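# Carry tube rack through self-closing doors to desk

## Task

Move the tube rack from the counter, through the self-closing doors, onto the desk, using r1, r2 or both. It is done only if the rack stands upright on the desk with each tube seated all the way down in a hole, both doors are closed, and the robots have released it and backed away. It fails if the rack or any tube touches the floor, or if a robot topples or is left leaning.

## Robot and tools

ROBOTS. r1 and r2 are identical Hello Robot Stretch 4 units. Each has an omni-wheel base, a lift carriage on a vertical mast, a telescoping arm that reaches straight out, a wrist with yaw, pitch and roll joints, and a two-finger gripper with bendable steel fingers. Height is about 1.6 m; the base edge lies within 0.23 m of the base origin. Each robot carries four cameras: rN_head_camera, rN_head_left_camera, rN_head_right_camera and rN_wrist_camera (N = 1 or 2).

FRAMES. Base frame: origin on the floor below the base centre, x ahead, y to the left, z up. hand_pose is reported in this frame and marks a point between the open fingertips; with all wrist joints at 0 its axes line up with the base frame. Its printed position may be somewhat wrong. The odometry frame is where the base frame was when the scene began. Each robot reports only in its own frames, so where one robot is relative to the other must be judged from images, lidar_m and wrist_depth_mm.

execute_actions. Argument actions: a list holding one action or nothing (empty just returns state and images). An action is an object with keys "r1" and/or "r2". Per robot you may give base, joints, pace and contact_limits, or else end_of_arm by itself. Everything in one action starts at once. Optional cameras: list of camera names; omitted, null or ["all"] gives every camera, [] gives none, an unknown name rejects the call.
- base: one key only, each a relative offset from where the base last measured itself in the latest state report. translate_m: metres along x, forward positive, -2 to 2. strafe_m: metres sideways, left positive, -2 to 2, no turning. rotate_rad: radians turned in place, counter-clockwise (left) positive, -3.2 to 3.2.
- joints: absolute targets, not offsets, by joint name. lift_m 0 to 1.2 m; arm_m 0 to 0.55 m extension; wrist_yaw_rad -1.134 to 4.276 (0 ahead, positive to the left, 3.14 stowed, above 3.4 the arm may obstruct); wrist_pitch_rad -1.117 to 4.259 (0 level, 1.57 pointing down); wrist_roll_rad -1.117 to 4.259 (0 puts both fingers level, positive turns clockwise viewed from behind the gripper); gripper_m -0.038 to 0.141 m, the fingertip gap, negative meaning the tips squeeze together. Done tolerances: lift and arm ±0.004, yaw and roll ±0.02, pitch ±0.05, gripper ±0.004. A joint target outside its range is clipped and flagged; any other bad value or unknown key rejects the whole call and nothing moves.
- pace: "slow", "default", "fast", "max"; base speeds 0.1/0.3/0.4/0.6 m/s and turns 1/2/3/4 rad/s. With lift above 0.2 at the start of a base move, speed is capped lower, down to 0.3 m/s and 1 rad/s at full height.
- contact_limits: {"arm_m": value}, 0 (gentlest) to 0.75 (firmest), default 0.5; how hard the arm may push before stopping.
- end_of_arm: "enable_torque" re-energises wrist or gripper motors that shut off.
Anything left out of an action (joint, base or robot) may still be driving toward an earlier target without the status showing it.

OTHER TOOLS. wait(seconds 0 to 10): commands nothing, returns state and images. zoom_image(camera, region [x0, y0, x1, y1] in pixels, top-left origin, at most 504 by 504): enlarges part of that camera's latest full image. read_manual(section "licences"): licence texts only. finished_scene(scene): ends the current scene for good; pass its number; the goal must hold at that moment.

RESULTS. base_status and joint_status tell how each motion ended: done; off_target (stopped short and may still push); contact_stop_at_<key> (blocked, part goes slack: a lift may sink, wheels may roll); limit_stop_at_<name>, including limit_stop_at_tilt (lean over 6 degrees, lift, arm and wheels go slack) and limit_stop_at_own_body (self-collision guard, may leave lift and arm slack; moving away from the body still works); torque_fault (wrist motor overloaded and limp until enable_torque). on_its_own lists uncommanded behaviour; its "held at" value is the target being held. base_odometry counts wheel rotation, heading -3.142 to 3.142, left positive; if turned_by_wheels and turned_by_imu differ by more than about 0.1 rad, the base struck something or slipped. base_tilt gives forward and right lean in degrees with a fixed bias up to 1.5. lidar_m: 12 distances in metres, 30-degree sectors counter-clockwise from straight ahead (4th left, 7th behind, 10th right), seeing roughly 0.15 m up to robot height; "-" means nothing seen or closer than 0.25 m; glass, clear plastic and thin legs may be missed. wrist_depth_mm: 7 by 7 grid of depths, 100 to 2000 mm, from top left. motor_effort: percent of maximum, bracket is peak in the last action; wheel positive means turning right. If a call in one reply reports a stop, the later calls in that reply are skipped.

CAUTIONS. Robots pressing into each other fails the run; once bases touch, any further drive presses hard, and nothing reports contact. Equal base commands can differ by up to about 3 cm per metre, which strains a jointly carried load and can tip a robot. With over 1 kg held and arm_m above 0.2, turning or driving, especially fast, risks toppling; steady pushes with a high gripper do too. A level gripper holding over about 2 kg, or a pressed gripper, causes torque_fault. To grip, command gripper_m smaller than the object width; smaller squeezes harder and pulls it inward. Grip is only hinted by gripper effort. Fingertips pressed on a surface can snag: lift first. Tilted-up and rolled wrists can trigger self-collision stops. To unfold at the start, send lift_m 0.4 with wrist_yaw_rad 0. Loose items may occasionally be nudged. Avoid drops, slams and hard impacts.

Each tool is called after "Call:" as a command line: name --argument value for each argument, lists and objects as JSON in quotes; but a table of rows of numbers goes row by row, as --pt "numbers of a row", without its own name.

## Session

Call:
execute_actions --actions '[]'

Scene clock: 0.00 s.
r1.base_odometry: x=+0.000 y=+0.000 heading=+0.000 (m, m, rad; r1's odometry frame)
r1.turned_by_wheels: +0.000 (rad since the last result)
r1.turned_by_imu: +0.000 (rad since the last result)
r1.base_tilt: forward=+0.1 right=+0.2 (deg)
r1.lidar_m: 2.43 3.40 2.04 1.10 0.83 0.82 0.87 0.79 0.75 0.82 1.14 2.29
r1.base_status: not commanded
r1.joint_positions: lift_m=+0.194 arm_m=-0.003 wrist_yaw_rad=+3.055 wrist_pitch_rad=+0.006 wrist_roll_rad=+0.000 gripper_m=+0.057
r1.joint_status: not commanded
r1.motor_effort: lift_m=+20 arm_m=+0 wrist_yaw_rad=+1 wrist_pitch_rad=-6 wrist_roll_rad=+1 gripper_m=-3 wheel_0=+0 wheel_1=-1 wheel_2=+0 (%)
r1.hand_pose: x=-0.1115 y=+0.1121 z=+0.3708 quat_wxyz=(+0.043, -0.003, +0.000, +0.999) (m; r1's base frame)
r1.wrist_depth_mm: 135 137 1138 976 878 778 741 / - 138 1118 991 878 778 723 / 108 137 1060 976 891 788 732 / 120 140 1060 960 866 788 723 / 820 1060 1138 960 878 798 732 / 866 1060 208 991 193 788 723 / 854 917 991 143 866 759 732
r2.base_odometry: x=+0.000 y=+0.000 heading=+0.000 (m, m, rad; r2's odometry frame)
r2.turned_by_wheels: +0.000 (rad since the last result)
r2.turned_by_imu: +0.000 (rad since the last result)
r2.base_tilt: forward=-0.2 right=+0.2 (deg)
r2.lidar_m: 0.89 1.02 1.64 2.03 2.68 2.22 2.20 1.30 1.06 1.05 1.12 0.90
r2.base_status: not commanded
r2.joint_positions: lift_m=+0.199 arm_m=+0.001 wrist_yaw_rad=+3.152 wrist_pitch_rad=-0.010 wrist_roll_rad=+0.010 gripper_m=+0.057
r2.joint_status: not commanded
r2.motor_effort: lift_m=+17 arm_m=-1 wrist_yaw_rad=+1 wrist_pitch_rad=-5 wrist_roll_rad=+0 gripper_m=-3 wheel_0=+0 wheel_1=+0 wheel_2=+0 (%)
r2.hand_pose: x=-0.1174 y=+0.0843 z=+0.3805 quat_wxyz=(-0.005, +0.005, +0.005, +1.000) (m; r2's base frame)
r2.wrist_depth_mm: - 133 141 - - - - / - 110 141 - - - - / - 118 143 - - - - / 146 144 293 - - - - / 227 1661 - - - - - / 227 1160 220 1255 198 1281 1281 / 227 809 891 106 946 854 917
pictures: r1_head_camera, r1_head_left_camera, r1_head_right_camera, r1_wrist_camera, r2_head_camera, r2_head_left_camera, r2_head_right_camera, r2_wrist_camera
Images, in order (width x height): r1_head_camera 420x560, r1_head_left_camera 420x672, r1_head_right_camera 420x672, r1_wrist_camera 616x392, r2_head_camera 420x560, r2_head_left_camera 420x672, r2_head_right_camera 420x672, r2_wrist_camera 616x392.

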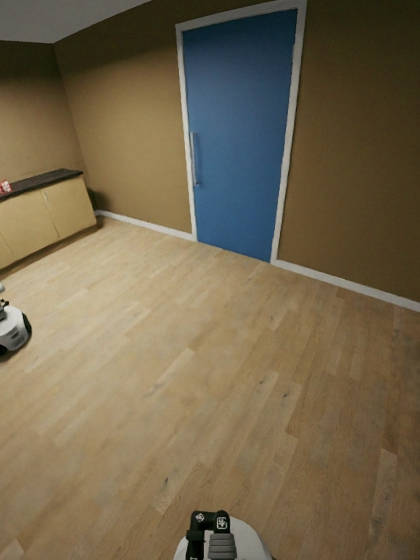

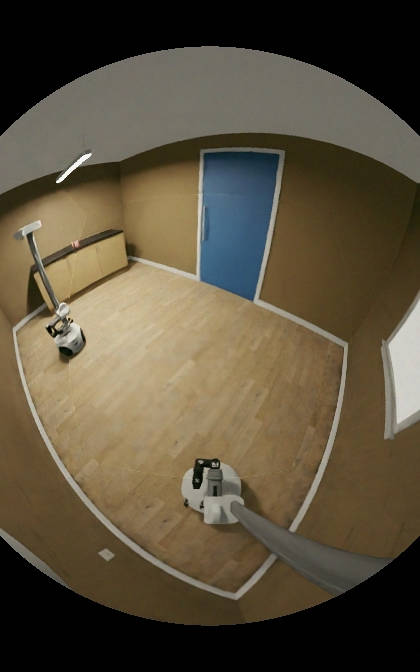

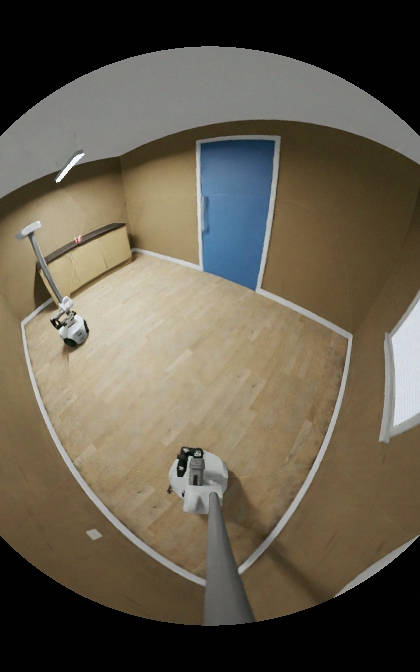

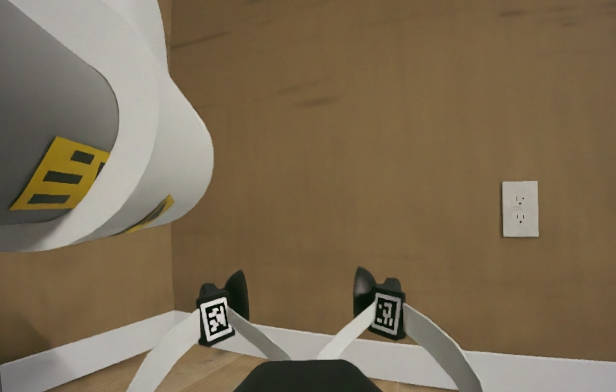

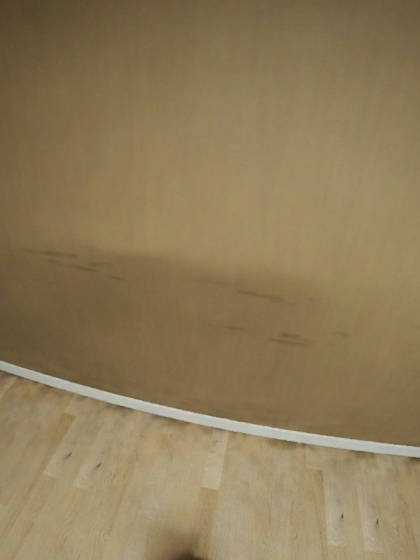

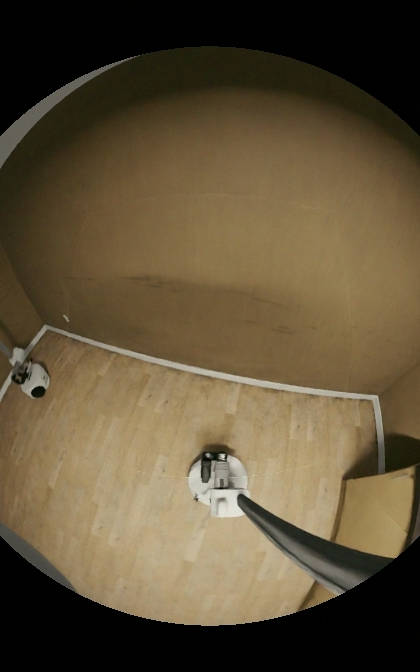

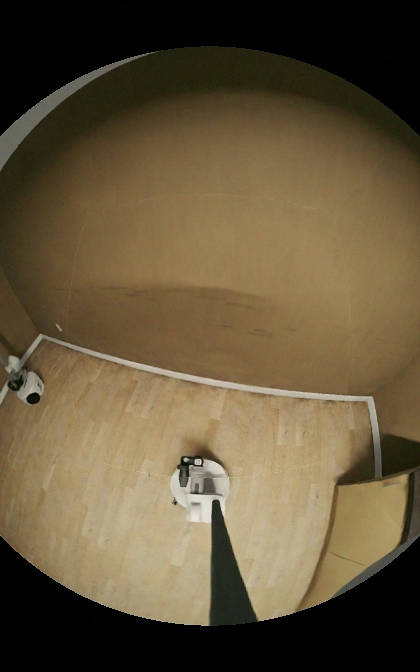

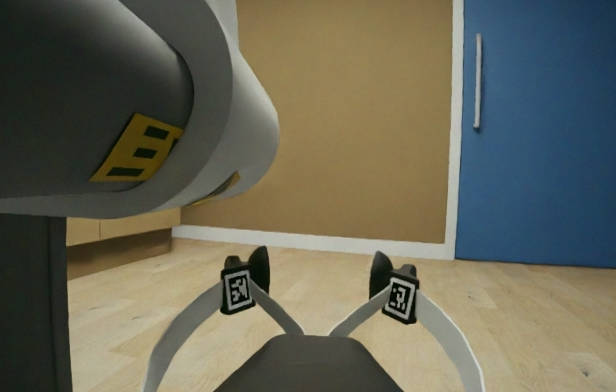

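Call:
zoom_image --camera "r1_head_camera" --region '[0, 0, 320, 300]'

Call:
execute_actions --actions '[{"r2":{"base":{"rotate_rad":-1.75},"joints":{"lift_m":0.85,"wrist_yaw_rad":0},"pace":"fast"},"r1":{"base":{"translate_m":1.0},"joints":{"lift_m":0.7,"wrist_yaw_rad":0},"pace":"fast"}}]' --cameras '["r1_head_camera","r1_wrist_camera","r2_head_camera","r2_wrist_camera"]'

Region (0, 0, 320, 300) of r1_head_camera's 420x560 image, scaled by 1.575, with more detail than that image has; it fills the top 472 rows of this view, and the rest is white.

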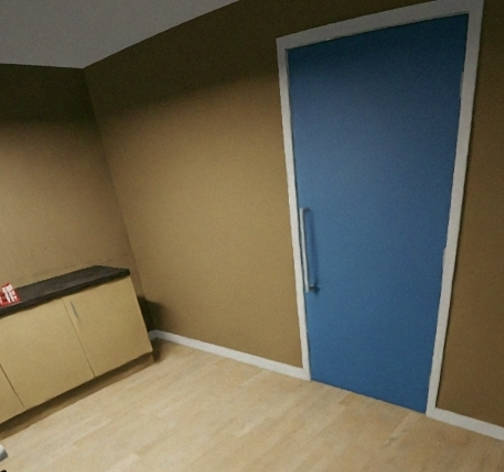

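Scene clock: 4.47 s.
r1.base_odometry: x=+1.000 y=+0.000 heading=+0.000 (m, m, rad; r1's odometry frame)
r1.turned_by_wheels: +0.000 (rad since the last result)
r1.turned_by_imu: -0.004 (rad since the last result)
r1.base_tilt: forward=+0.1 right=+0.4 (deg)
r1.lidar_m: 1.58 2.24 1.81 1.66 1.72 1.66 1.77 1.37 1.28 1.38 1.48 1.45
r1.base_status: done
r1.joint_positions: lift_m=+0.700 arm_m=-0.003 wrist_yaw_rad=+0.000 wrist_pitch_rad=+0.006 wrist_roll_rad=+0.000 gripper_m=+0.057
r1.joint_status: all done
r1.motor_effort: lift_m=+25(26) arm_m=+0(0) wrist_yaw_rad=+0(5) wrist_pitch_rad=-6(8) wrist_roll_rad=+0(0) gripper_m=+0(1) wheel_0=+0(6) wheel_1=+0(5) wheel_2=+1(13) (%)
r1.hand_pose: x=+0.4569 y=-0.0874 z=+0.8761 quat_wxyz=(+1.000, +0.000, +0.003, +0.000) (m; r1's base frame)
r1.wrist_depth_mm: - - 1661 1464 1281 1098 1025 / - - 1661 1464 1281 1118 1025 / - - 1661 1430 1281 1118 1025 / - - 1708 1464 1255 1098 1025 / - - 1661 1430 1281 1098 1008 / - - 209 1464 194 1098 1025 / - - 1708 143 1281 1098 1025
r2.base_odometry: x=+0.000 y=+0.000 heading=-1.750 (m, m, rad; r2's odometry frame)
r2.turned_by_wheels: -1.750 (rad since the last result)
r2.turned_by_imu: -1.764 (rad since the last result)
r2.base_tilt: forward=-0.2 right=+0.2 (deg)
r2.lidar_m: 1.04 1.30 0.95 0.91 0.94 1.32 3.07 1.64 2.30 2.21 1.48 1.08
r2.base_status: done
r2.joint_positions: lift_m=+0.850 arm_m=+0.001 wrist_yaw_rad=+0.000 wrist_pitch_rad=-0.010 wrist_roll_rad=+0.010 gripper_m=+0.057
r2.joint_status: all done
r2.motor_effort: lift_m=+22(24) arm_m=+0(1) wrist_yaw_rad=-1(6) wrist_pitch_rad=-5(5) wrist_roll_rad=+0(0) gripper_m=-3(3) wheel_0=+1(6) wheel_1=+0(8) wheel_2=+0(10) (%)
r2.hand_pose: x=+0.4605 y=-0.0873 z=+1.0308 quat_wxyz=(+1.000, +0.005, -0.005, +0.000) (m; r2's base frame)
r2.wrist_depth_mm: 1255 1464 1430 1430 1397 1397 1366 / 1308 1464 1430 1397 1430 1397 1397 / 1308 1499 1464 1464 1430 1430 1397 / 1336 1464 1499 1430 1430 1430 1464 / 1366 1464 1499 878 931 946 976 / 1366 1499 220 866 199 831 831 / 1336 1499 1537 106 854 842 831
pictures: r1_head_camera, r1_wrist_camera, r2_head_camera, r2_wrist_camera
Images, in order (width x height): r1_head_camera 420x560, r1_wrist_camera 616x392, r2_head_camera 420x560, r2_wrist_camera 616x392.

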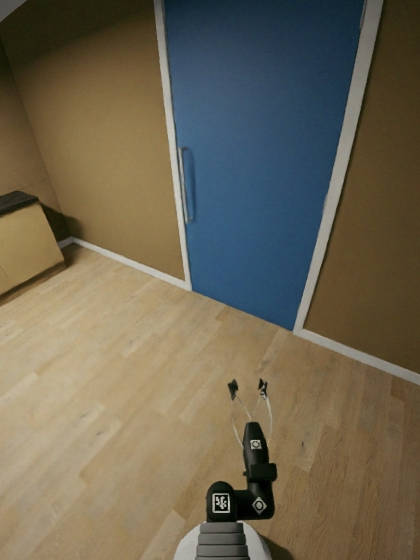

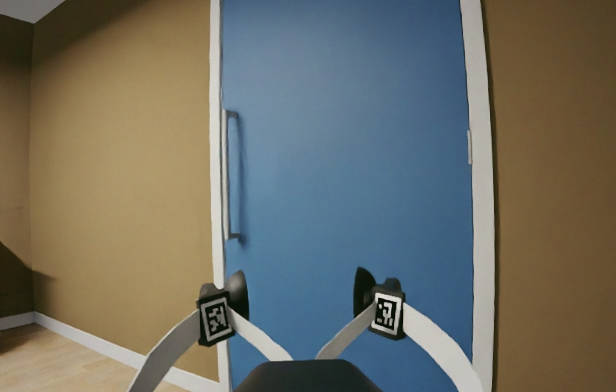

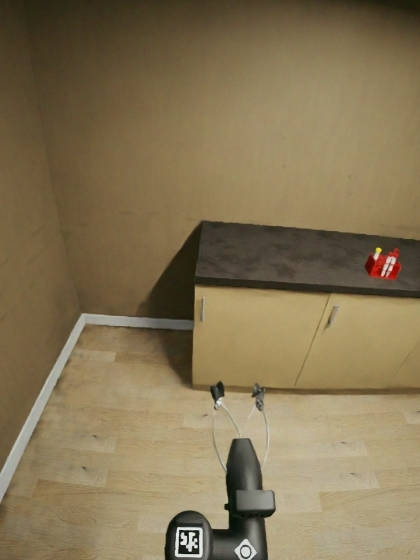

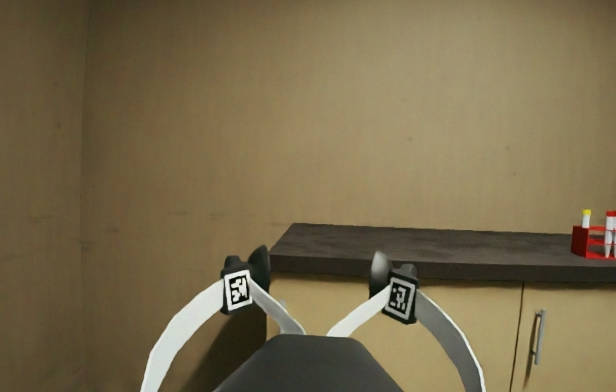

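Call:
execute_actions --actions '[{"r2":{"base":{"strafe_m":-0.7},"pace":"fast"},"r1":{"base":{"rotate_rad":-0.5},"pace":"fast"}}]' --cameras '["r1_head_camera","r1_wrist_camera","r2_head_camera","r2_wrist_camera"]'

Scene clock: 7.93 s.
r1.base_odometry: x=+1.000 y=+0.000 heading=-0.500 (m, m, rad; r1's odometry frame)
r1.turned_by_wheels: -0.500 (rad since the last result)
r1.turned_by_imu: -0.508 (rad since the last result)
r1.base_tilt: forward=+0.1 right=+0.2 (deg)
r1.lidar_m: 1.44 1.52 2.30 1.49 2.21 1.72 1.66 1.75 1.37 1.28 1.36 1.50
r1.base_status: done
r1.joint_positions: lift_m=+0.700 arm_m=-0.003 wrist_yaw_rad=+0.000 wrist_pitch_rad=+0.006 wrist_roll_rad=+0.000 gripper_m=+0.057
r1.joint_status: not commanded
r1.motor_effort: lift_m=+25(25) arm_m=-1(0) wrist_yaw_rad=+1(1) wrist_pitch_rad=-7(6) wrist_roll_rad=+0(0) gripper_m=-1(2) wheel_0=+1(7) wheel_1=+0(8) wheel_2=-2(6) (%)
r1.hand_pose: x=+0.4568 y=-0.0875 z=+0.8761 quat_wxyz=(+1.000, +0.000, +0.003, +0.000) (m; r1's base frame)
r1.wrist_depth_mm: 1281 1281 1255 1229 1255 1205 1205 / 1308 1281 1281 1229 1229 1205 1205 / 1281 1281 1255 1205 1229 1205 1182 / 1281 1281 1281 1255 1205 1205 1182 / 1255 1281 1255 1229 1205 1205 1160 / 1308 1281 209 1255 193 1182 1205 / 1308 1281 1255 143 1229 1205 1182
r2.base_odometry: x=-0.689 y=+0.125 heading=-1.750 (m, m, rad; r2's odometry frame)
r2.turned_by_wheels: +0.000 (rad since the last result)
r2.turned_by_imu: +0.002 (rad since the last result)
r2.base_tilt: forward=-0.1 right=+0.2 (deg)
r2.lidar_m: 1.02 1.08 1.66 1.62 1.70 2.35 1.52 2.13 1.53 1.51 1.42 1.08
r2.base_status: done
r2.joint_positions: lift_m=+0.850 arm_m=+0.001 wrist_yaw_rad=+0.000 wrist_pitch_rad=-0.010 wrist_roll_rad=+0.010 gripper_m=+0.057
r2.joint_status: not commanded
r2.motor_effort: lift_m=+22(22) arm_m=-1(0) wrist_yaw_rad=+3(0) wrist_pitch_rad=-6(6) wrist_roll_rad=+1(0) gripper_m=-2(3) wheel_0=-1(12) wheel_1=+0(11) wheel_2=+1(5) (%)
r2.hand_pose: x=+0.4605 y=-0.0874 z=+1.0308 quat_wxyz=(+1.000, +0.005, -0.005, +0.000) (m; r2's base frame)
r2.wrist_depth_mm: 1430 1397 1430 1430 1366 1397 1366 / 1499 1464 1430 1430 1397 1397 1397 / 1499 1430 1430 1430 1397 1430 1397 / 1464 1464 1464 1464 1430 1430 1397 / 878 878 842 891 917 946 976 / 878 878 220 842 199 820 809 / 878 866 854 106 831 820 809
pictures: r1_head_camera, r1_wrist_camera, r2_head_camera, r2_wrist_camera
Images, in order (width x height): r1_head_camera 420x560, r1_wrist_camera 616x392, r2_head_camera 420x560, r2_wrist_camera 616x392.

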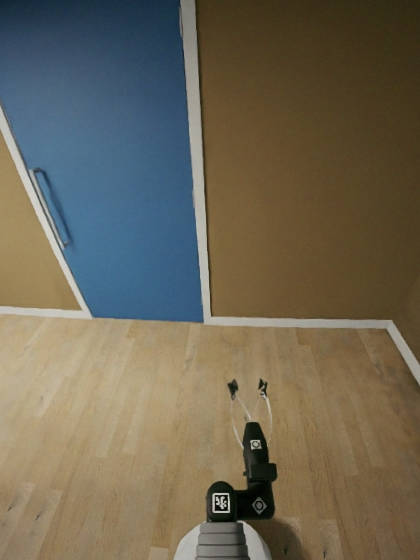

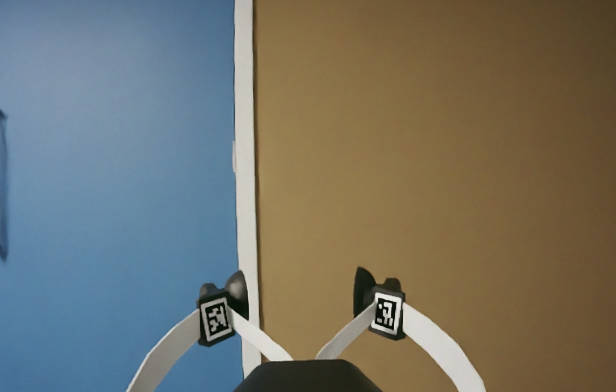

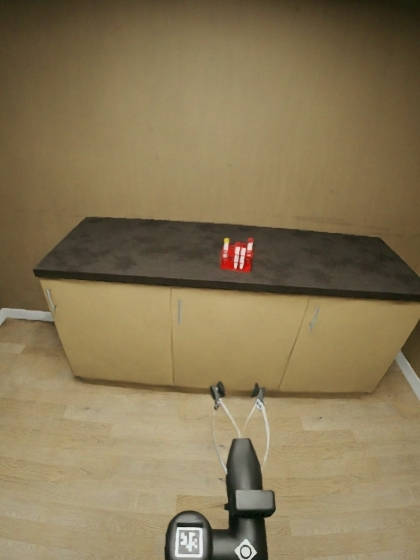

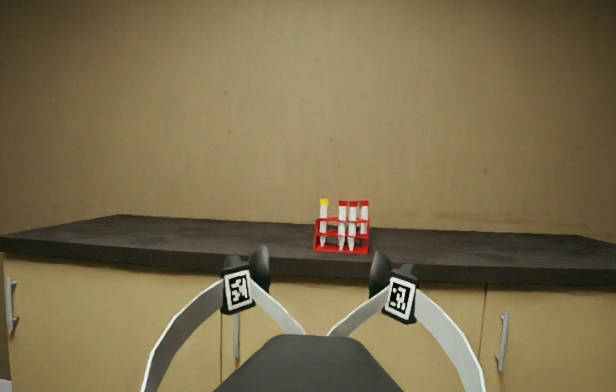

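Call:
zoom_image --camera "r2_wrist_camera" --region '[290, 180, 400, 270]'

Call:
zoom_image --camera "r2_head_camera" --region '[200, 220, 280, 290]'

Region (290, 180, 400, 270) of r2_wrist_camera's 616x392 image, scaled by 4.582; it fills the top 412 rows of this view, and the rest is white.

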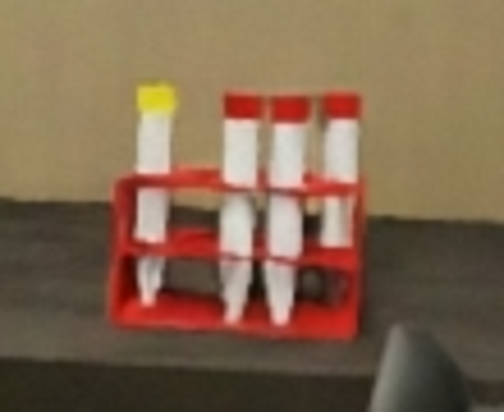

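Region (200, 220, 280, 290) of r2_head_camera's 420x560 image, scaled by 6.300, with more detail than that image has; it fills the top 441 rows of this view, and the rest is white.

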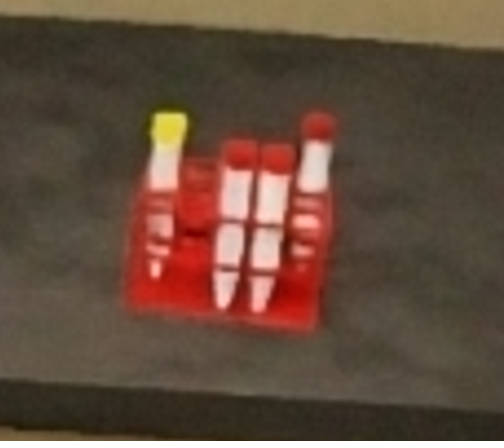

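Call:
execute_actions --actions '[{"r2":{"base":{"translate_m":0.5},"joints":{"lift_m":1.05,"wrist_pitch_rad":0.6},"pace":"fast"},"r1":{"base":{"rotate_rad":-0.05},"joints":{"lift_m":0.85,"gripper_m":0.1},"pace":"fast"}}]' --cameras '["r2_head_camera","r2_wrist_camera"]'

Call:
execute_actions --actions '[{"r2":{"joints":{"arm_m":0.15,"lift_m":1.1,"wrist_pitch_rad":0.75},"pace":"fast"},"r1":{"base":{"strafe_m":1.05},"pace":"fast"}}]' --cameras '["r1_head_camera","r1_wrist_camera","r2_head_camera","r2_wrist_camera"]'

Scene clock: 11.77 s.
r1.base_odometry: x=+1.000 y=+0.000 heading=-0.550 (m, m, rad; r1's odometry frame)
r1.turned_by_wheels: -0.050 (rad since the last result)
r1.turned_by_imu: -0.052 (rad since the last result)
r1.base_tilt: forward=+0.1 right=+0.1 (deg)
r1.lidar_m: 1.45 1.54 2.16 2.02 2.32 1.73 1.65 1.74 1.38 1.28 1.37 1.50
r1.base_status: done
r1.joint_positions: lift_m=+0.850 arm_m=-0.003 wrist_yaw_rad=+0.000 wrist_pitch_rad=+0.006 wrist_roll_rad=+0.000 gripper_m=+0.100
r1.joint_status: all done
r1.motor_effort: lift_m=+25(26) arm_m=-1(1) wrist_yaw_rad=+0(1) wrist_pitch_rad=-7(7) wrist_roll_rad=+1(1) gripper_m=-1(2) wheel_0=+0(6) wheel_1=-1(8) wheel_2=-1(6) (%)
r1.hand_pose: x=+0.4569 y=-0.0874 z=+1.0261 quat_wxyz=(+1.000, +0.000, +0.003, +0.000) (m; r1's base frame)
r1.wrist_depth_mm: 1229 1308 1229 1255 1229 1255 1255 / 1229 1255 1255 1255 1229 1229 1229 / 1255 1255 1229 1255 1255 1281 1229 / 1255 1255 1229 1229 1229 1229 1255 / 1229 1255 1229 1255 1229 1255 1229 / 1229 1229 223 1281 197 1229 1229 / 1229 1229 1255 144 1229 1255 1229
r2.base_odometry: x=-0.778 y=-0.367 heading=-1.750 (m, m, rad; r2's odometry frame)
r2.turned_by_wheels: +0.000 (rad since the last result)
r2.turned_by_imu: -0.002 (rad since the last result)
r2.base_tilt: forward=-0.1 right=+0.1 (deg)
r2.lidar_m: 0.53 0.54 0.80 1.61 1.69 2.32 2.02 2.15 1.56 1.50 0.74 0.55
r2.base_status: done
r2.joint_positions: lift_m=+1.050 arm_m=+0.001 wrist_yaw_rad=+0.000 wrist_pitch_rad=+0.602 wrist_roll_rad=+0.010 gripper_m=+0.057
r2.joint_status: all done
r2.motor_effort: lift_m=+22(23) arm_m=-1(0) wrist_yaw_rad=+0(1) wrist_pitch_rad=-3(5) wrist_roll_rad=+1(0) gripper_m=-3(2) wheel_0=+1(7) wheel_1=+0(4) wheel_2=+1(11) (%)
r2.hand_pose: x=+0.4099 y=-0.0874 z=+1.0646 quat_wxyz=(+0.955, +0.005, +0.296, -0.002) (m; r2's base frame)
r2.wrist_depth_mm: 917 904 904 878 866 854 842 / 891 878 866 866 866 891 878 / 661 654 661 627 492 668 676 / 530 535 535 512 500 535 539 / 466 462 449 452 455 449 449 / 574 544 220 492 198 477 480 / 668 640 609 106 564 549 549
pictures: r2_head_camera, r2_wrist_camera
Images, in order (width x height): r2_head_camera 420x560, r2_wrist_camera 616x392.

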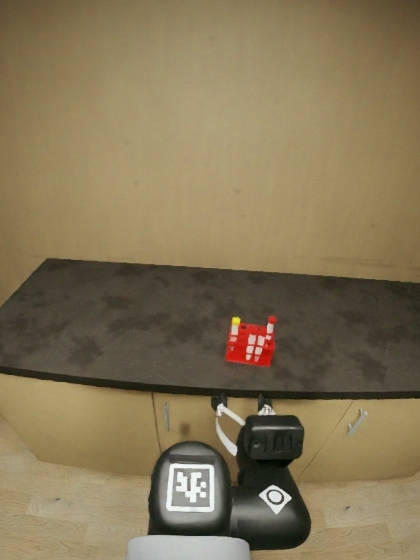

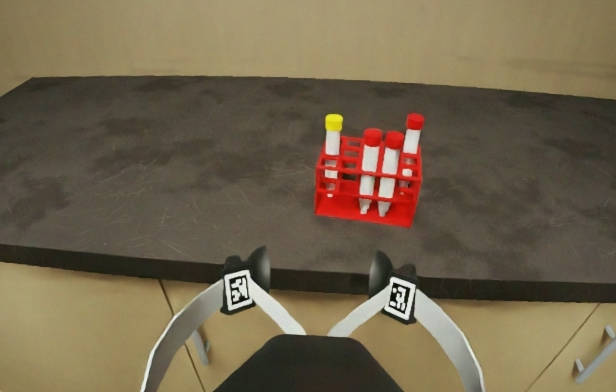

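Scene clock: 15.70 s.
r1.base_odometry: x=+1.549 y=+0.895 heading=-0.550 (m, m, rad; r1's odometry frame)
r1.turned_by_wheels: +0.000 (rad since the last result)
r1.turned_by_imu: +0.000 (rad since the last result)
r1.base_tilt: forward=+0.0 right=+0.3 (deg)
r1.lidar_m: 1.42 1.58 1.76 0.96 1.83 1.69 1.64 1.70 2.41 2.33 2.06 1.53
r1.base_status: done
r1.joint_positions: lift_m=+0.850 arm_m=-0.003 wrist_yaw_rad=+0.000 wrist_pitch_rad=+0.006 wrist_roll_rad=+0.000 gripper_m=+0.100
r1.joint_status: not commanded
r1.motor_effort: lift_m=+25(25) arm_m=-1(0) wrist_yaw_rad=+0(1) wrist_pitch_rad=-7(6) wrist_roll_rad=+0(1) gripper_m=-1(0) wheel_0=+1(11) wheel_1=-1(9) wheel_2=+0(2) (%)
r1.hand_pose: x=+0.4569 y=-0.0874 z=+1.0261 quat_wxyz=(+1.000, +0.000, +0.003, +0.000) (m; r1's base frame)
r1.wrist_depth_mm: 1281 1281 1281 1255 1255 1281 1281 / 1281 1281 1281 1255 1281 1255 1255 / 1281 1255 1255 1281 1255 1281 1255 / 1281 1281 1281 1255 1281 1255 1255 / 1281 1255 1255 1255 1281 1229 1281 / 1281 1255 223 1255 198 1255 1255 / 1308 1281 1255 144 1255 1281 1255
r2.base_odometry: x=-0.778 y=-0.367 heading=-1.750 (m, m, rad; r2's odometry frame)
r2.turned_by_wheels: +0.000 (rad since the last result)
r2.turned_by_imu: -0.001 (rad since the last result)
r2.base_tilt: forward=-0.1 right=+0.2 (deg)
r2.lidar_m: 0.52 0.57 0.77 1.61 1.66 2.33 0.97 1.25 1.58 1.50 0.71 0.54
r2.base_status: not commanded
r2.joint_positions: lift_m=+1.100 arm_m=+0.149 wrist_yaw_rad=+0.000 wrist_pitch_rad=+0.751 wrist_roll_rad=+0.010 gripper_m=+0.057
r2.joint_status: all done
r2.motor_effort: lift_m=+22(23) arm_m=+4(5) wrist_yaw_rad=+1(2) wrist_pitch_rad=-3(4) wrist_roll_rad=+0(0) gripper_m=-4(3) wheel_0=+0(0) wheel_1=+0(0) wheel_2=+1(1) (%)
r2.hand_pose: x=+0.5310 y=-0.0874 z=+1.0809 quat_wxyz=(+0.930, +0.005, +0.367, -0.002) (m; r2's base frame)
r2.wrist_depth_mm: 798 798 788 778 768 750 750 / 723 707 699 699 699 707 723 / 591 585 585 585 585 585 591 / 504 504 504 492 394 504 504 / 439 439 445 433 387 442 436 / 392 392 220 394 199 389 389 / 530 484 389 106 368 357 353
pictures: r1_head_camera, r1_wrist_camera, r2_head_camera, r2_wrist_camera
Images, in order (width x height): r1_head_camera 420x560, r1_wrist_camera 616x392, r2_head_camera 420x560, r2_wrist_camera 616x392.

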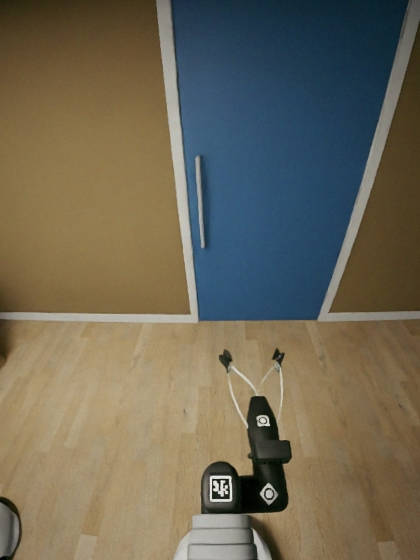

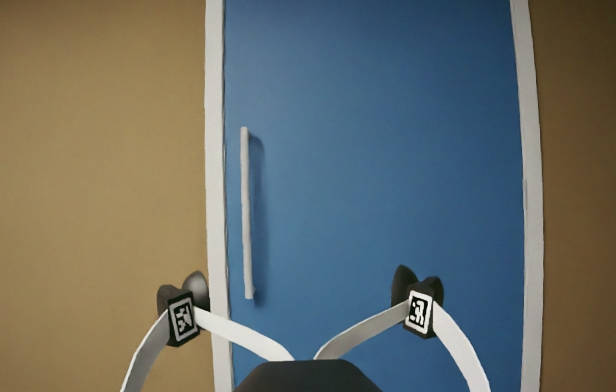

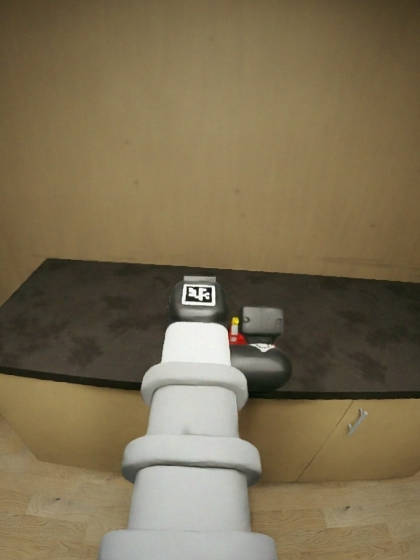

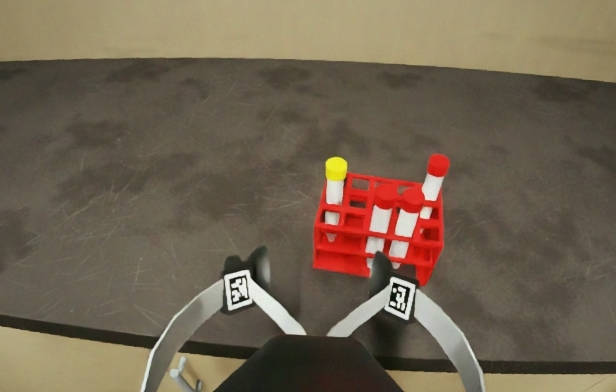

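Call:
zoom_image --camera "r2_wrist_camera" --region '[290, 130, 480, 300]'

Region (290, 130, 480, 300) of r2_wrist_camera's 616x392 image, scaled by 2.653; it fills the top 451 rows of this view, and the rest is white.

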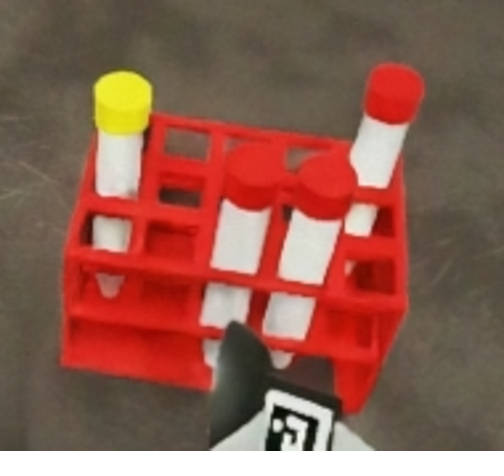

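Call:
execute_actions --actions '[{"r2":{"base":{"translate_m":0.2},"joints":{"arm_m":0.22,"lift_m":1.2,"wrist_pitch_rad":1.57,"gripper_m":0.0},"pace":"fast"},"r1":{"base":{"strafe_m":0.2},"joints":{"arm_m":0.45,"lift_m":0.7},"pace":"fast"}}]' --cameras '["r1_head_camera","r1_wrist_camera","r2_head_left_camera","r2_wrist_camera"]'

Scene clock: 19.97 s.
r1.base_odometry: x=+1.654 y=+1.066 heading=-0.550 (m, m, rad; r1's odometry frame)
r1.turned_by_wheels: +0.000 (rad since the last result)
r1.turned_by_imu: -0.001 (rad since the last result)
r1.base_tilt: forward=+0.1 right=+0.2 (deg)
r1.lidar_m: 1.42 1.58 1.55 0.94 1.60 1.69 1.62 1.70 2.37 2.53 2.07 1.53
r1.base_status: done
r1.joint_positions: lift_m=+0.700 arm_m=+0.449 wrist_yaw_rad=+0.000 wrist_pitch_rad=+0.006 wrist_roll_rad=+0.000 gripper_m=+0.100
r1.joint_status: all done
r1.motor_effort: lift_m=+15(22) arm_m=+7(8) wrist_yaw_rad=-1(1) wrist_pitch_rad=-6(7) wrist_roll_rad=+1(0) gripper_m=+0(2) wheel_0=+0(8) wheel_1=-2(12) wheel_2=-1(1) (%)
r1.hand_pose: x=+0.9082 y=-0.0874 z=+0.8769 quat_wxyz=(+1.000, +0.000, +0.003, +0.000) (m; r1's base frame)
r1.wrist_depth_mm: 820 831 820 820 842 831 820 / 831 831 831 831 820 831 831 / 831 831 842 820 820 820 842 / 820 842 820 831 831 820 809 / 820 820 820 820 820 820 831 / 831 842 222 820 197 820 820 / 820 831 820 144 820 820 820
r2.base_odometry: x=-0.813 y=-0.564 heading=-1.750 (m, m, rad; r2's odometry frame)
r2.turned_by_wheels: +0.000 (rad since the last result)
r2.turned_by_imu: -0.001 (rad since the last result)
r2.base_tilt: forward=-0.2 right=+0.2 (deg)
r2.lidar_m: 0.32 0.35 0.50 1.60 1.69 2.32 0.95 1.21 1.57 1.50 0.47 0.34
r2.base_status: done
r2.joint_positions: lift_m=+1.198 arm_m=+0.219 wrist_yaw_rad=+0.000 wrist_pitch_rad=+1.570 wrist_roll_rad=+0.010 gripper_m=+0.000
r2.joint_status: all done
joint sent to its limit — the command would take r2.lift_m past its upper limit, so that joint was sent only as far as its limit.
r2.motor_effort: lift_m=+22(23) arm_m=+4(5) wrist_yaw_rad=+1(1) wrist_pitch_rad=+3(5) wrist_roll_rad=+0(0) gripper_m=-8(5) wheel_0=+0(5) wheel_1=-1(4) wheel_2=+0(12) (%)
r2.hand_pose: x=+0.3905 y=-0.0874 z=+1.0882 quat_wxyz=(+0.707, +0.004, +0.707, -0.004) (m; r2's base frame)
r2.wrist_depth_mm: 404 402 397 394 389 387 382 / 410 407 402 397 392 387 387 / 413 410 404 402 357 392 389 / 418 413 410 404 397 394 392 / 1366 418 413 410 404 399 394 / 1366 1366 1118 207 190 1281 1281 / 1397 1366 1336 106 1308 1281 1308
pictures: r1_head_camera, r1_wrist_camera, r2_head_left_camera, r2_wrist_camera
Images, in order (width x height): r1_head_camera 420x560, r1_wrist_camera 616x392, r2_head_left_camera 420x672, r2_wrist_camera 616x392.

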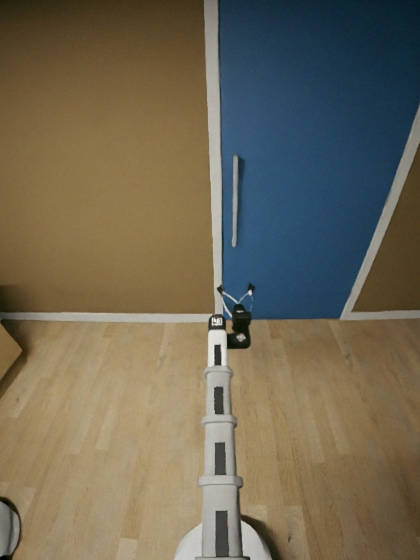

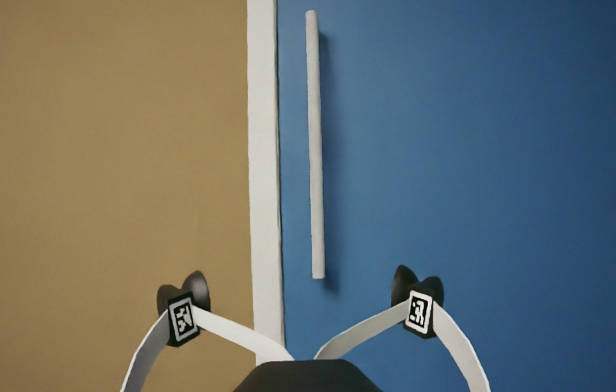

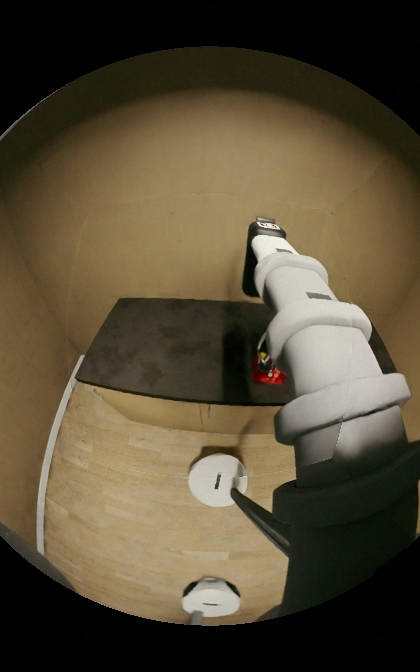

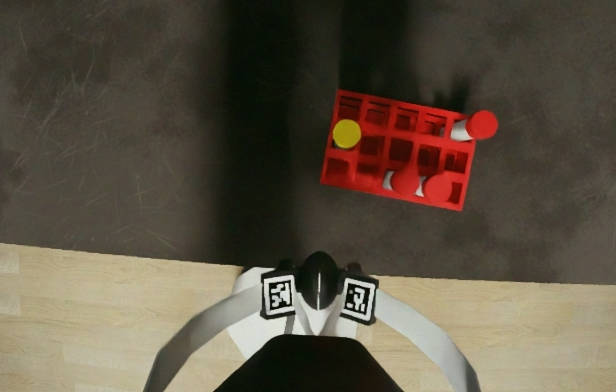

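Call:
execute_actions --actions '[{"r2":{"base":{"strafe_m":-0.022},"joints":{"arm_m":0.311,"gripper_m":-0.01},"pace":"fast"},"r1":{"base":{"translate_m":0.42},"pace":"fast"}}]' --cameras '["r1_wrist_camera","r2_wrist_camera"]'

Scene clock: 23.47 s.
r1.base_odometry: x=+2.012 y=+0.846 heading=-0.550 (m, m, rad; r1's odometry frame)
r1.turned_by_wheels: +0.000 (rad since the last result)
r1.turned_by_imu: -0.002 (rad since the last result)
r1.base_tilt: forward=-0.1 right=+0.3 (deg)
r1.lidar_m: 1.02 1.15 1.54 1.03 1.01 2.13 2.05 2.14 2.68 2.55 1.50 1.12
r1.base_status: done
r1.joint_positions: lift_m=+0.700 arm_m=+0.449 wrist_yaw_rad=+0.000 wrist_pitch_rad=+0.006 wrist_roll_rad=+0.000 gripper_m=+0.100
r1.joint_status: not commanded
r1.motor_effort: lift_m=+15(15) arm_m=+7(7) wrist_yaw_rad=-1(1) wrist_pitch_rad=-6(7) wrist_roll_rad=+0(0) gripper_m=-1(1) wheel_0=-1(7) wheel_1=+0(7) wheel_2=+2(12) (%)
r1.hand_pose: x=+0.9082 y=-0.0874 z=+0.8769 quat_wxyz=(+1.000, +0.000, +0.003, +0.000) (m; r1's base frame)
r1.wrist_depth_mm: 407 404 394 407 404 407 410 / 407 404 394 404 410 407 407 / 410 407 394 407 407 407 407 / 404 407 392 407 404 404 404 / 404 407 392 407 404 402 407 / 407 402 224 407 198 407 404 / 402 404 392 144 402 404 404
r2.base_odometry: x=-0.835 y=-0.560 heading=-1.750 (m, m, rad; r2's odometry frame)
r2.turned_by_wheels: +0.000 (rad since the last result)
r2.turned_by_imu: +0.000 (rad since the last result)
r2.base_tilt: forward=-0.1 right=+0.2 (deg)
r2.lidar_m: 0.33 0.33 0.50 1.63 1.71 2.37 1.06 1.02 1.56 1.49 0.47 0.34
r2.base_status: done
r2.joint_positions: lift_m=+1.198 arm_m=+0.310 wrist_yaw_rad=+0.000 wrist_pitch_rad=+1.570 wrist_roll_rad=+0.010 gripper_m=-0.010
r2.joint_status: all done
r2.motor_effort: lift_m=+22(22) arm_m=+4(5) wrist_yaw_rad=+2(1) wrist_pitch_rad=+0(2) wrist_roll_rad=+0(0) gripper_m=-12(8) wheel_0=+0(11) wheel_1=+2(7) wheel_2=-1(4) (%)
r2.hand_pose: x=+0.4814 y=-0.0874 z=+1.0882 quat_wxyz=(+0.707, +0.004, +0.707, -0.004) (m; r2's base frame)
r2.wrist_depth_mm: 407 402 397 394 389 387 382 / 410 404 402 397 392 387 387 / 413 407 404 399 397 392 389 / 418 413 407 402 399 394 392 / 421 418 410 330 329 399 397 / 427 421 413 208 189 402 397 / 1366 1336 1336 106 410 404 404
pictures: r1_wrist_camera, r2_wrist_camera
Images, in order (width x height): r1_wrist_camera 616x392, r2_wrist_camera 616x392.

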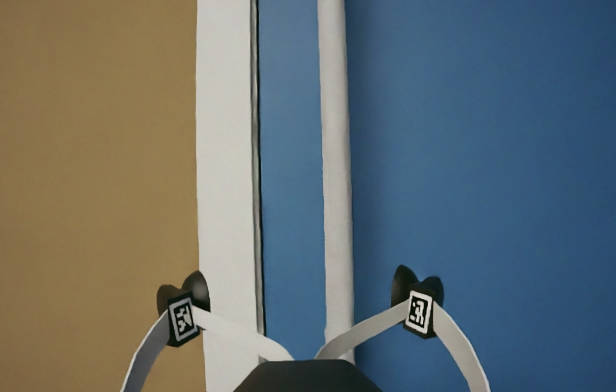

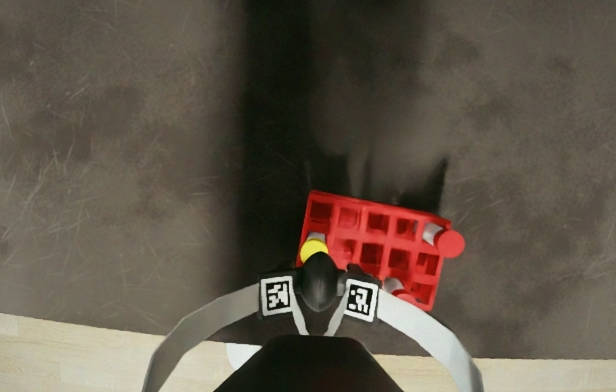

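Call:
execute_actions --actions '[{"r2":{"base":{"strafe_m":0.005},"joints":{"lift_m":1.165},"pace":"slow"},"r1":{"base":{"strafe_m":-0.03},"joints":{"arm_m":0.54}}}]' --cameras '["r1_wrist_camera","r2_wrist_camera","r2_head_right_camera"]'

Scene clock: 25.30 s.
r1.base_odometry: x=+1.996 y=+0.821 heading=-0.550 (m, m, rad; r1's odometry frame)
r1.turned_by_wheels: +0.000 (rad since the last result)
r1.turned_by_imu: -0.001 (rad since the last result)
r1.base_tilt: forward=-0.1 right=+0.3 (deg)
r1.lidar_m: 1.03 1.14 1.57 1.07 1.02 2.14 2.05 2.16 2.66 2.52 1.49 1.11
r1.base_status: done
r1.joint_positions: lift_m=+0.700 arm_m=+0.539 wrist_yaw_rad=+0.000 wrist_pitch_rad=+0.006 wrist_roll_rad=+0.000 gripper_m=+0.100
r1.joint_status: all done
r1.motor_effort: lift_m=+16(16) arm_m=+7(6) wrist_yaw_rad=+0(2) wrist_pitch_rad=-7(6) wrist_roll_rad=+1(0) gripper_m=-2(1) wheel_0=-2(8) wheel_1=+0(7) wheel_2=+0(2) (%)
r1.hand_pose: x=+0.9981 y=-0.0874 z=+0.8769 quat_wxyz=(+1.000, +0.000, +0.003, +0.000) (m; r1's base frame)
r1.wrist_depth_mm: 315 315 317 317 315 317 314 / 315 314 315 314 315 317 317 / 315 303 315 315 315 315 317 / 315 314 317 315 314 315 315 / 315 315 314 315 315 315 314 / 314 315 222 314 197 315 314 / 314 301 301 144 314 315 315
r2.base_odometry: x=-0.830 y=-0.561 heading=-1.750 (m, m, rad; r2's odometry frame)
r2.turned_by_wheels: +0.000 (rad since the last result)
r2.turned_by_imu: +0.000 (rad since the last result)
r2.base_tilt: forward=-0.1 right=+0.2 (deg)
r2.lidar_m: 0.32 0.32 0.50 1.61 1.69 2.35 1.09 1.06 1.56 1.50 0.47 0.35
r2.base_status: done
r2.joint_positions: lift_m=+1.165 arm_m=+0.310 wrist_yaw_rad=+0.000 wrist_pitch_rad=+1.570 wrist_roll_rad=+0.010 gripper_m=-0.010
r2.joint_status: all done
r2.motor_effort: lift_m=+13(21) arm_m=+4(5) wrist_yaw_rad=-1(0) wrist_pitch_rad=+2(1) wrist_roll_rad=+0(0) gripper_m=-10(11) wheel_0=-2(9) wheel_1=+1(6) wheel_2=+0(0) (%)
r2.hand_pose: x=+0.4814 y=-0.0874 z=+1.0551 quat_wxyz=(+0.707, +0.004, +0.707, -0.004) (m; r2's base frame)
r2.wrist_depth_mm: 373 370 366 362 357 355 351 / 375 373 370 366 362 357 353 / 379 375 373 368 364 357 357 / 384 379 375 370 366 362 359 / 387 384 377 298 298 364 364 / 392 384 379 208 189 370 368 / 1336 1336 384 106 375 370 368
pictures: r1_wrist_camera, r2_head_right_camera, r2_wrist_camera
Images, in order (width x height): r1_wrist_camera 616x392, r2_head_right_camera 420x672, r2_wrist_camera 616x392.

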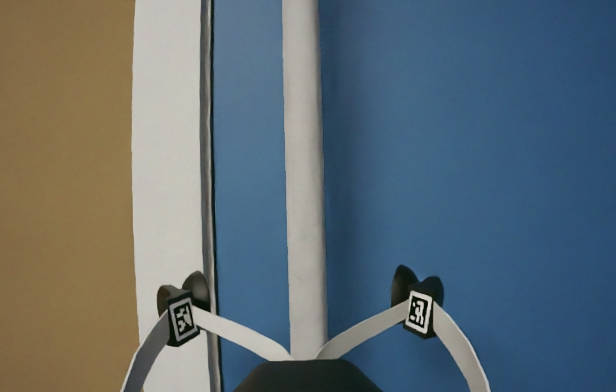

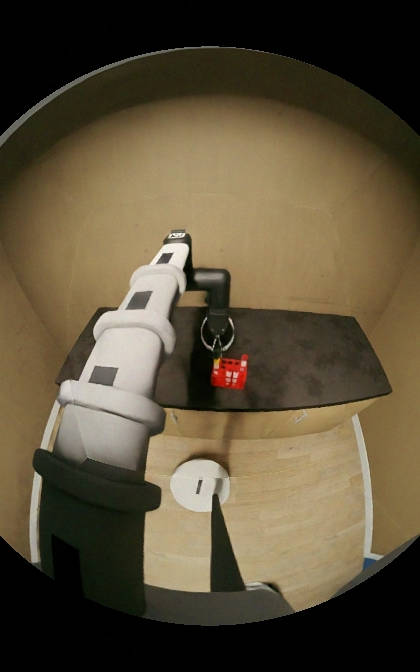

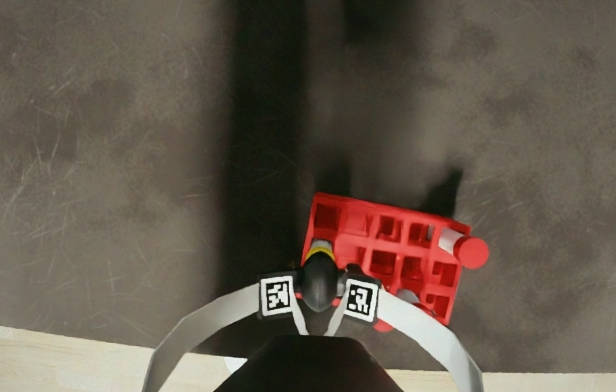

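Call:
execute_actions --actions '[{"r2":{"joints":{"lift_m":1.145},"pace":"slow"},"r1":{"base":{"translate_m":0.045},"joints":{"gripper_m":0.065}}}]' --cameras '["r1_wrist_camera","r2_wrist_camera","r2_head_right_camera"]'

Call:
zoom_image --camera "r2_head_right_camera" --region '[180, 310, 280, 400]'

Scene clock: 26.87 s.
r1.base_odometry: x=+2.034 y=+0.797 heading=-0.550 (m, m, rad; r1's odometry frame)
r1.turned_by_wheels: +0.000 (rad since the last result)
r1.turned_by_imu: -0.001 (rad since the last result)
r1.base_tilt: forward=+0.2 right=+0.2 (deg)
r1.lidar_m: 0.97 1.09 1.52 1.11 1.07 2.15 2.10 2.20 2.63 2.51 1.43 1.08
r1.base_status: done
r1.joint_positions: lift_m=+0.700 arm_m=+0.539 wrist_yaw_rad=+0.000 wrist_pitch_rad=+0.006 wrist_roll_rad=+0.000 gripper_m=+0.065
r1.joint_status: all done
r1.motor_effort: lift_m=+15(16) arm_m=+6(7) wrist_yaw_rad=-1(1) wrist_pitch_rad=-6(7) wrist_roll_rad=+0(0) gripper_m=-2(1) wheel_0=+1(5) wheel_1=+0(7) wheel_2=+0(8) (%)
r1.hand_pose: x=+0.9982 y=-0.0874 z=+0.8769 quat_wxyz=(+1.000, +0.000, +0.003, +0.000) (m; r1's base frame)
r1.wrist_depth_mm: 272 257 272 202 271 271 - / 271 257 271 203 271 271 270 / 268 256 271 204 271 271 270 / 268 257 271 270 272 268 268 / 268 255 270 270 270 271 270 / 270 257 197 270 196 268 270 / 270 255 270 142 270 268 -
r2.base_odometry: x=-0.830 y=-0.561 heading=-1.750 (m, m, rad; r2's odometry frame)
r2.turned_by_wheels: +0.000 (rad since the last result)
r2.turned_by_imu: +0.000 (rad since the last result)
r2.base_tilt: forward=-0.1 right=+0.2 (deg)
r2.lidar_m: 0.32 0.33 0.51 1.63 1.70 2.36 1.13 1.06 1.56 1.50 0.47 0.36
r2.base_status: not commanded
r2.joint_positions: lift_m=+1.146 arm_m=+0.310 wrist_yaw_rad=+0.000 wrist_pitch_rad=+1.571 wrist_roll_rad=+0.010 gripper_m=-0.010
r2.joint_status: all done
r2.motor_effort: lift_m=+5(12) arm_m=+4(4) wrist_yaw_rad=+1(2) wrist_pitch_rad=-1(1) wrist_roll_rad=+0(0) gripper_m=-9(12) wheel_0=-2(2) wheel_1=+1(1) wheel_2=+0(0) (%)
r2.hand_pose: x=+0.4811 y=-0.0874 z=+1.0357 quat_wxyz=(+0.707, +0.004, +0.707, -0.004) (m; r2's base frame)
r2.wrist_depth_mm: 359 355 349 347 345 342 336 / 359 355 353 351 347 343 342 / 364 357 355 353 351 347 343 / 368 364 359 355 349 349 347 / 370 366 362 281 315 349 347 / 375 370 186 210 189 353 351 / 1336 373 368 106 359 355 355
pictures: r1_wrist_camera, r2_head_right_camera, r2_wrist_camera
Images, in order (width x height): r1_wrist_camera 616x392, r2_head_right_camera 420x672, r2_wrist_camera 616x392.

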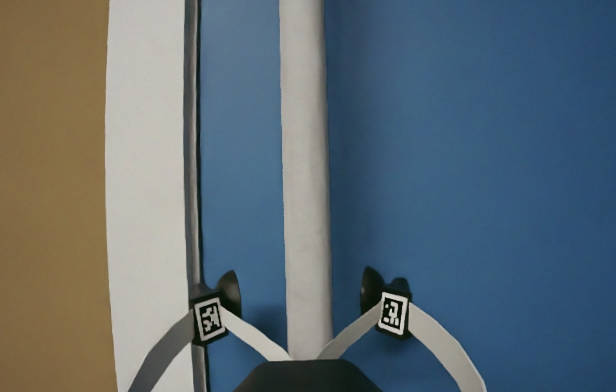

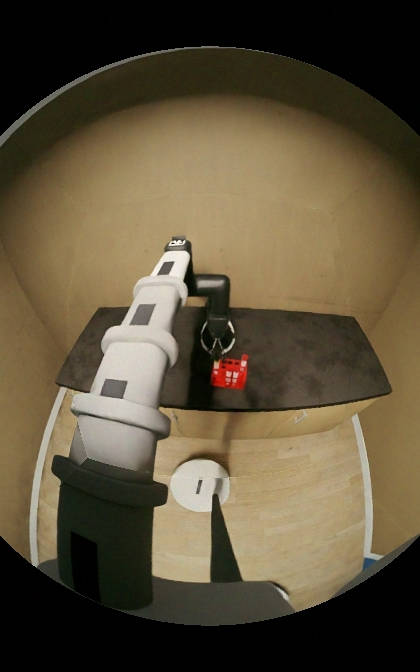

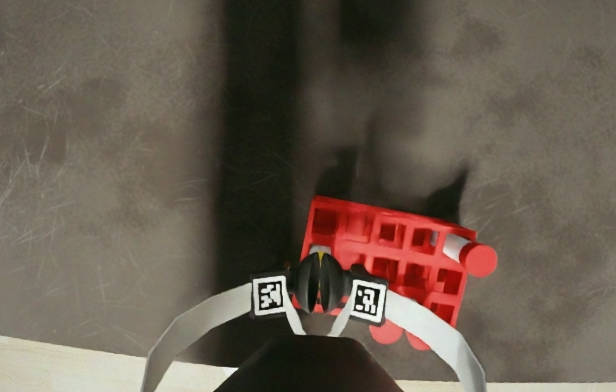

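Region (180, 310, 280, 400) of r2_head_right_camera's 420x672 image, scaled by 5.040, with more detail than that image has; it fills the top 454 rows of this view, and the rest is white.

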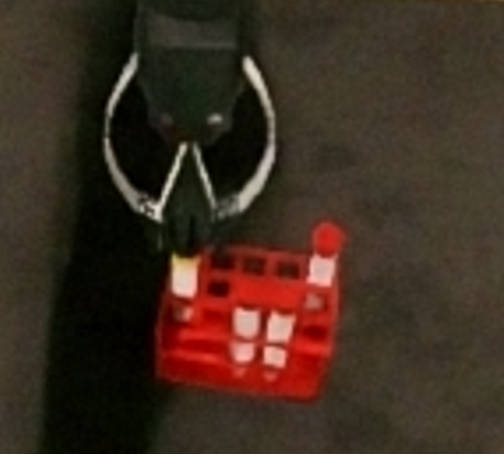

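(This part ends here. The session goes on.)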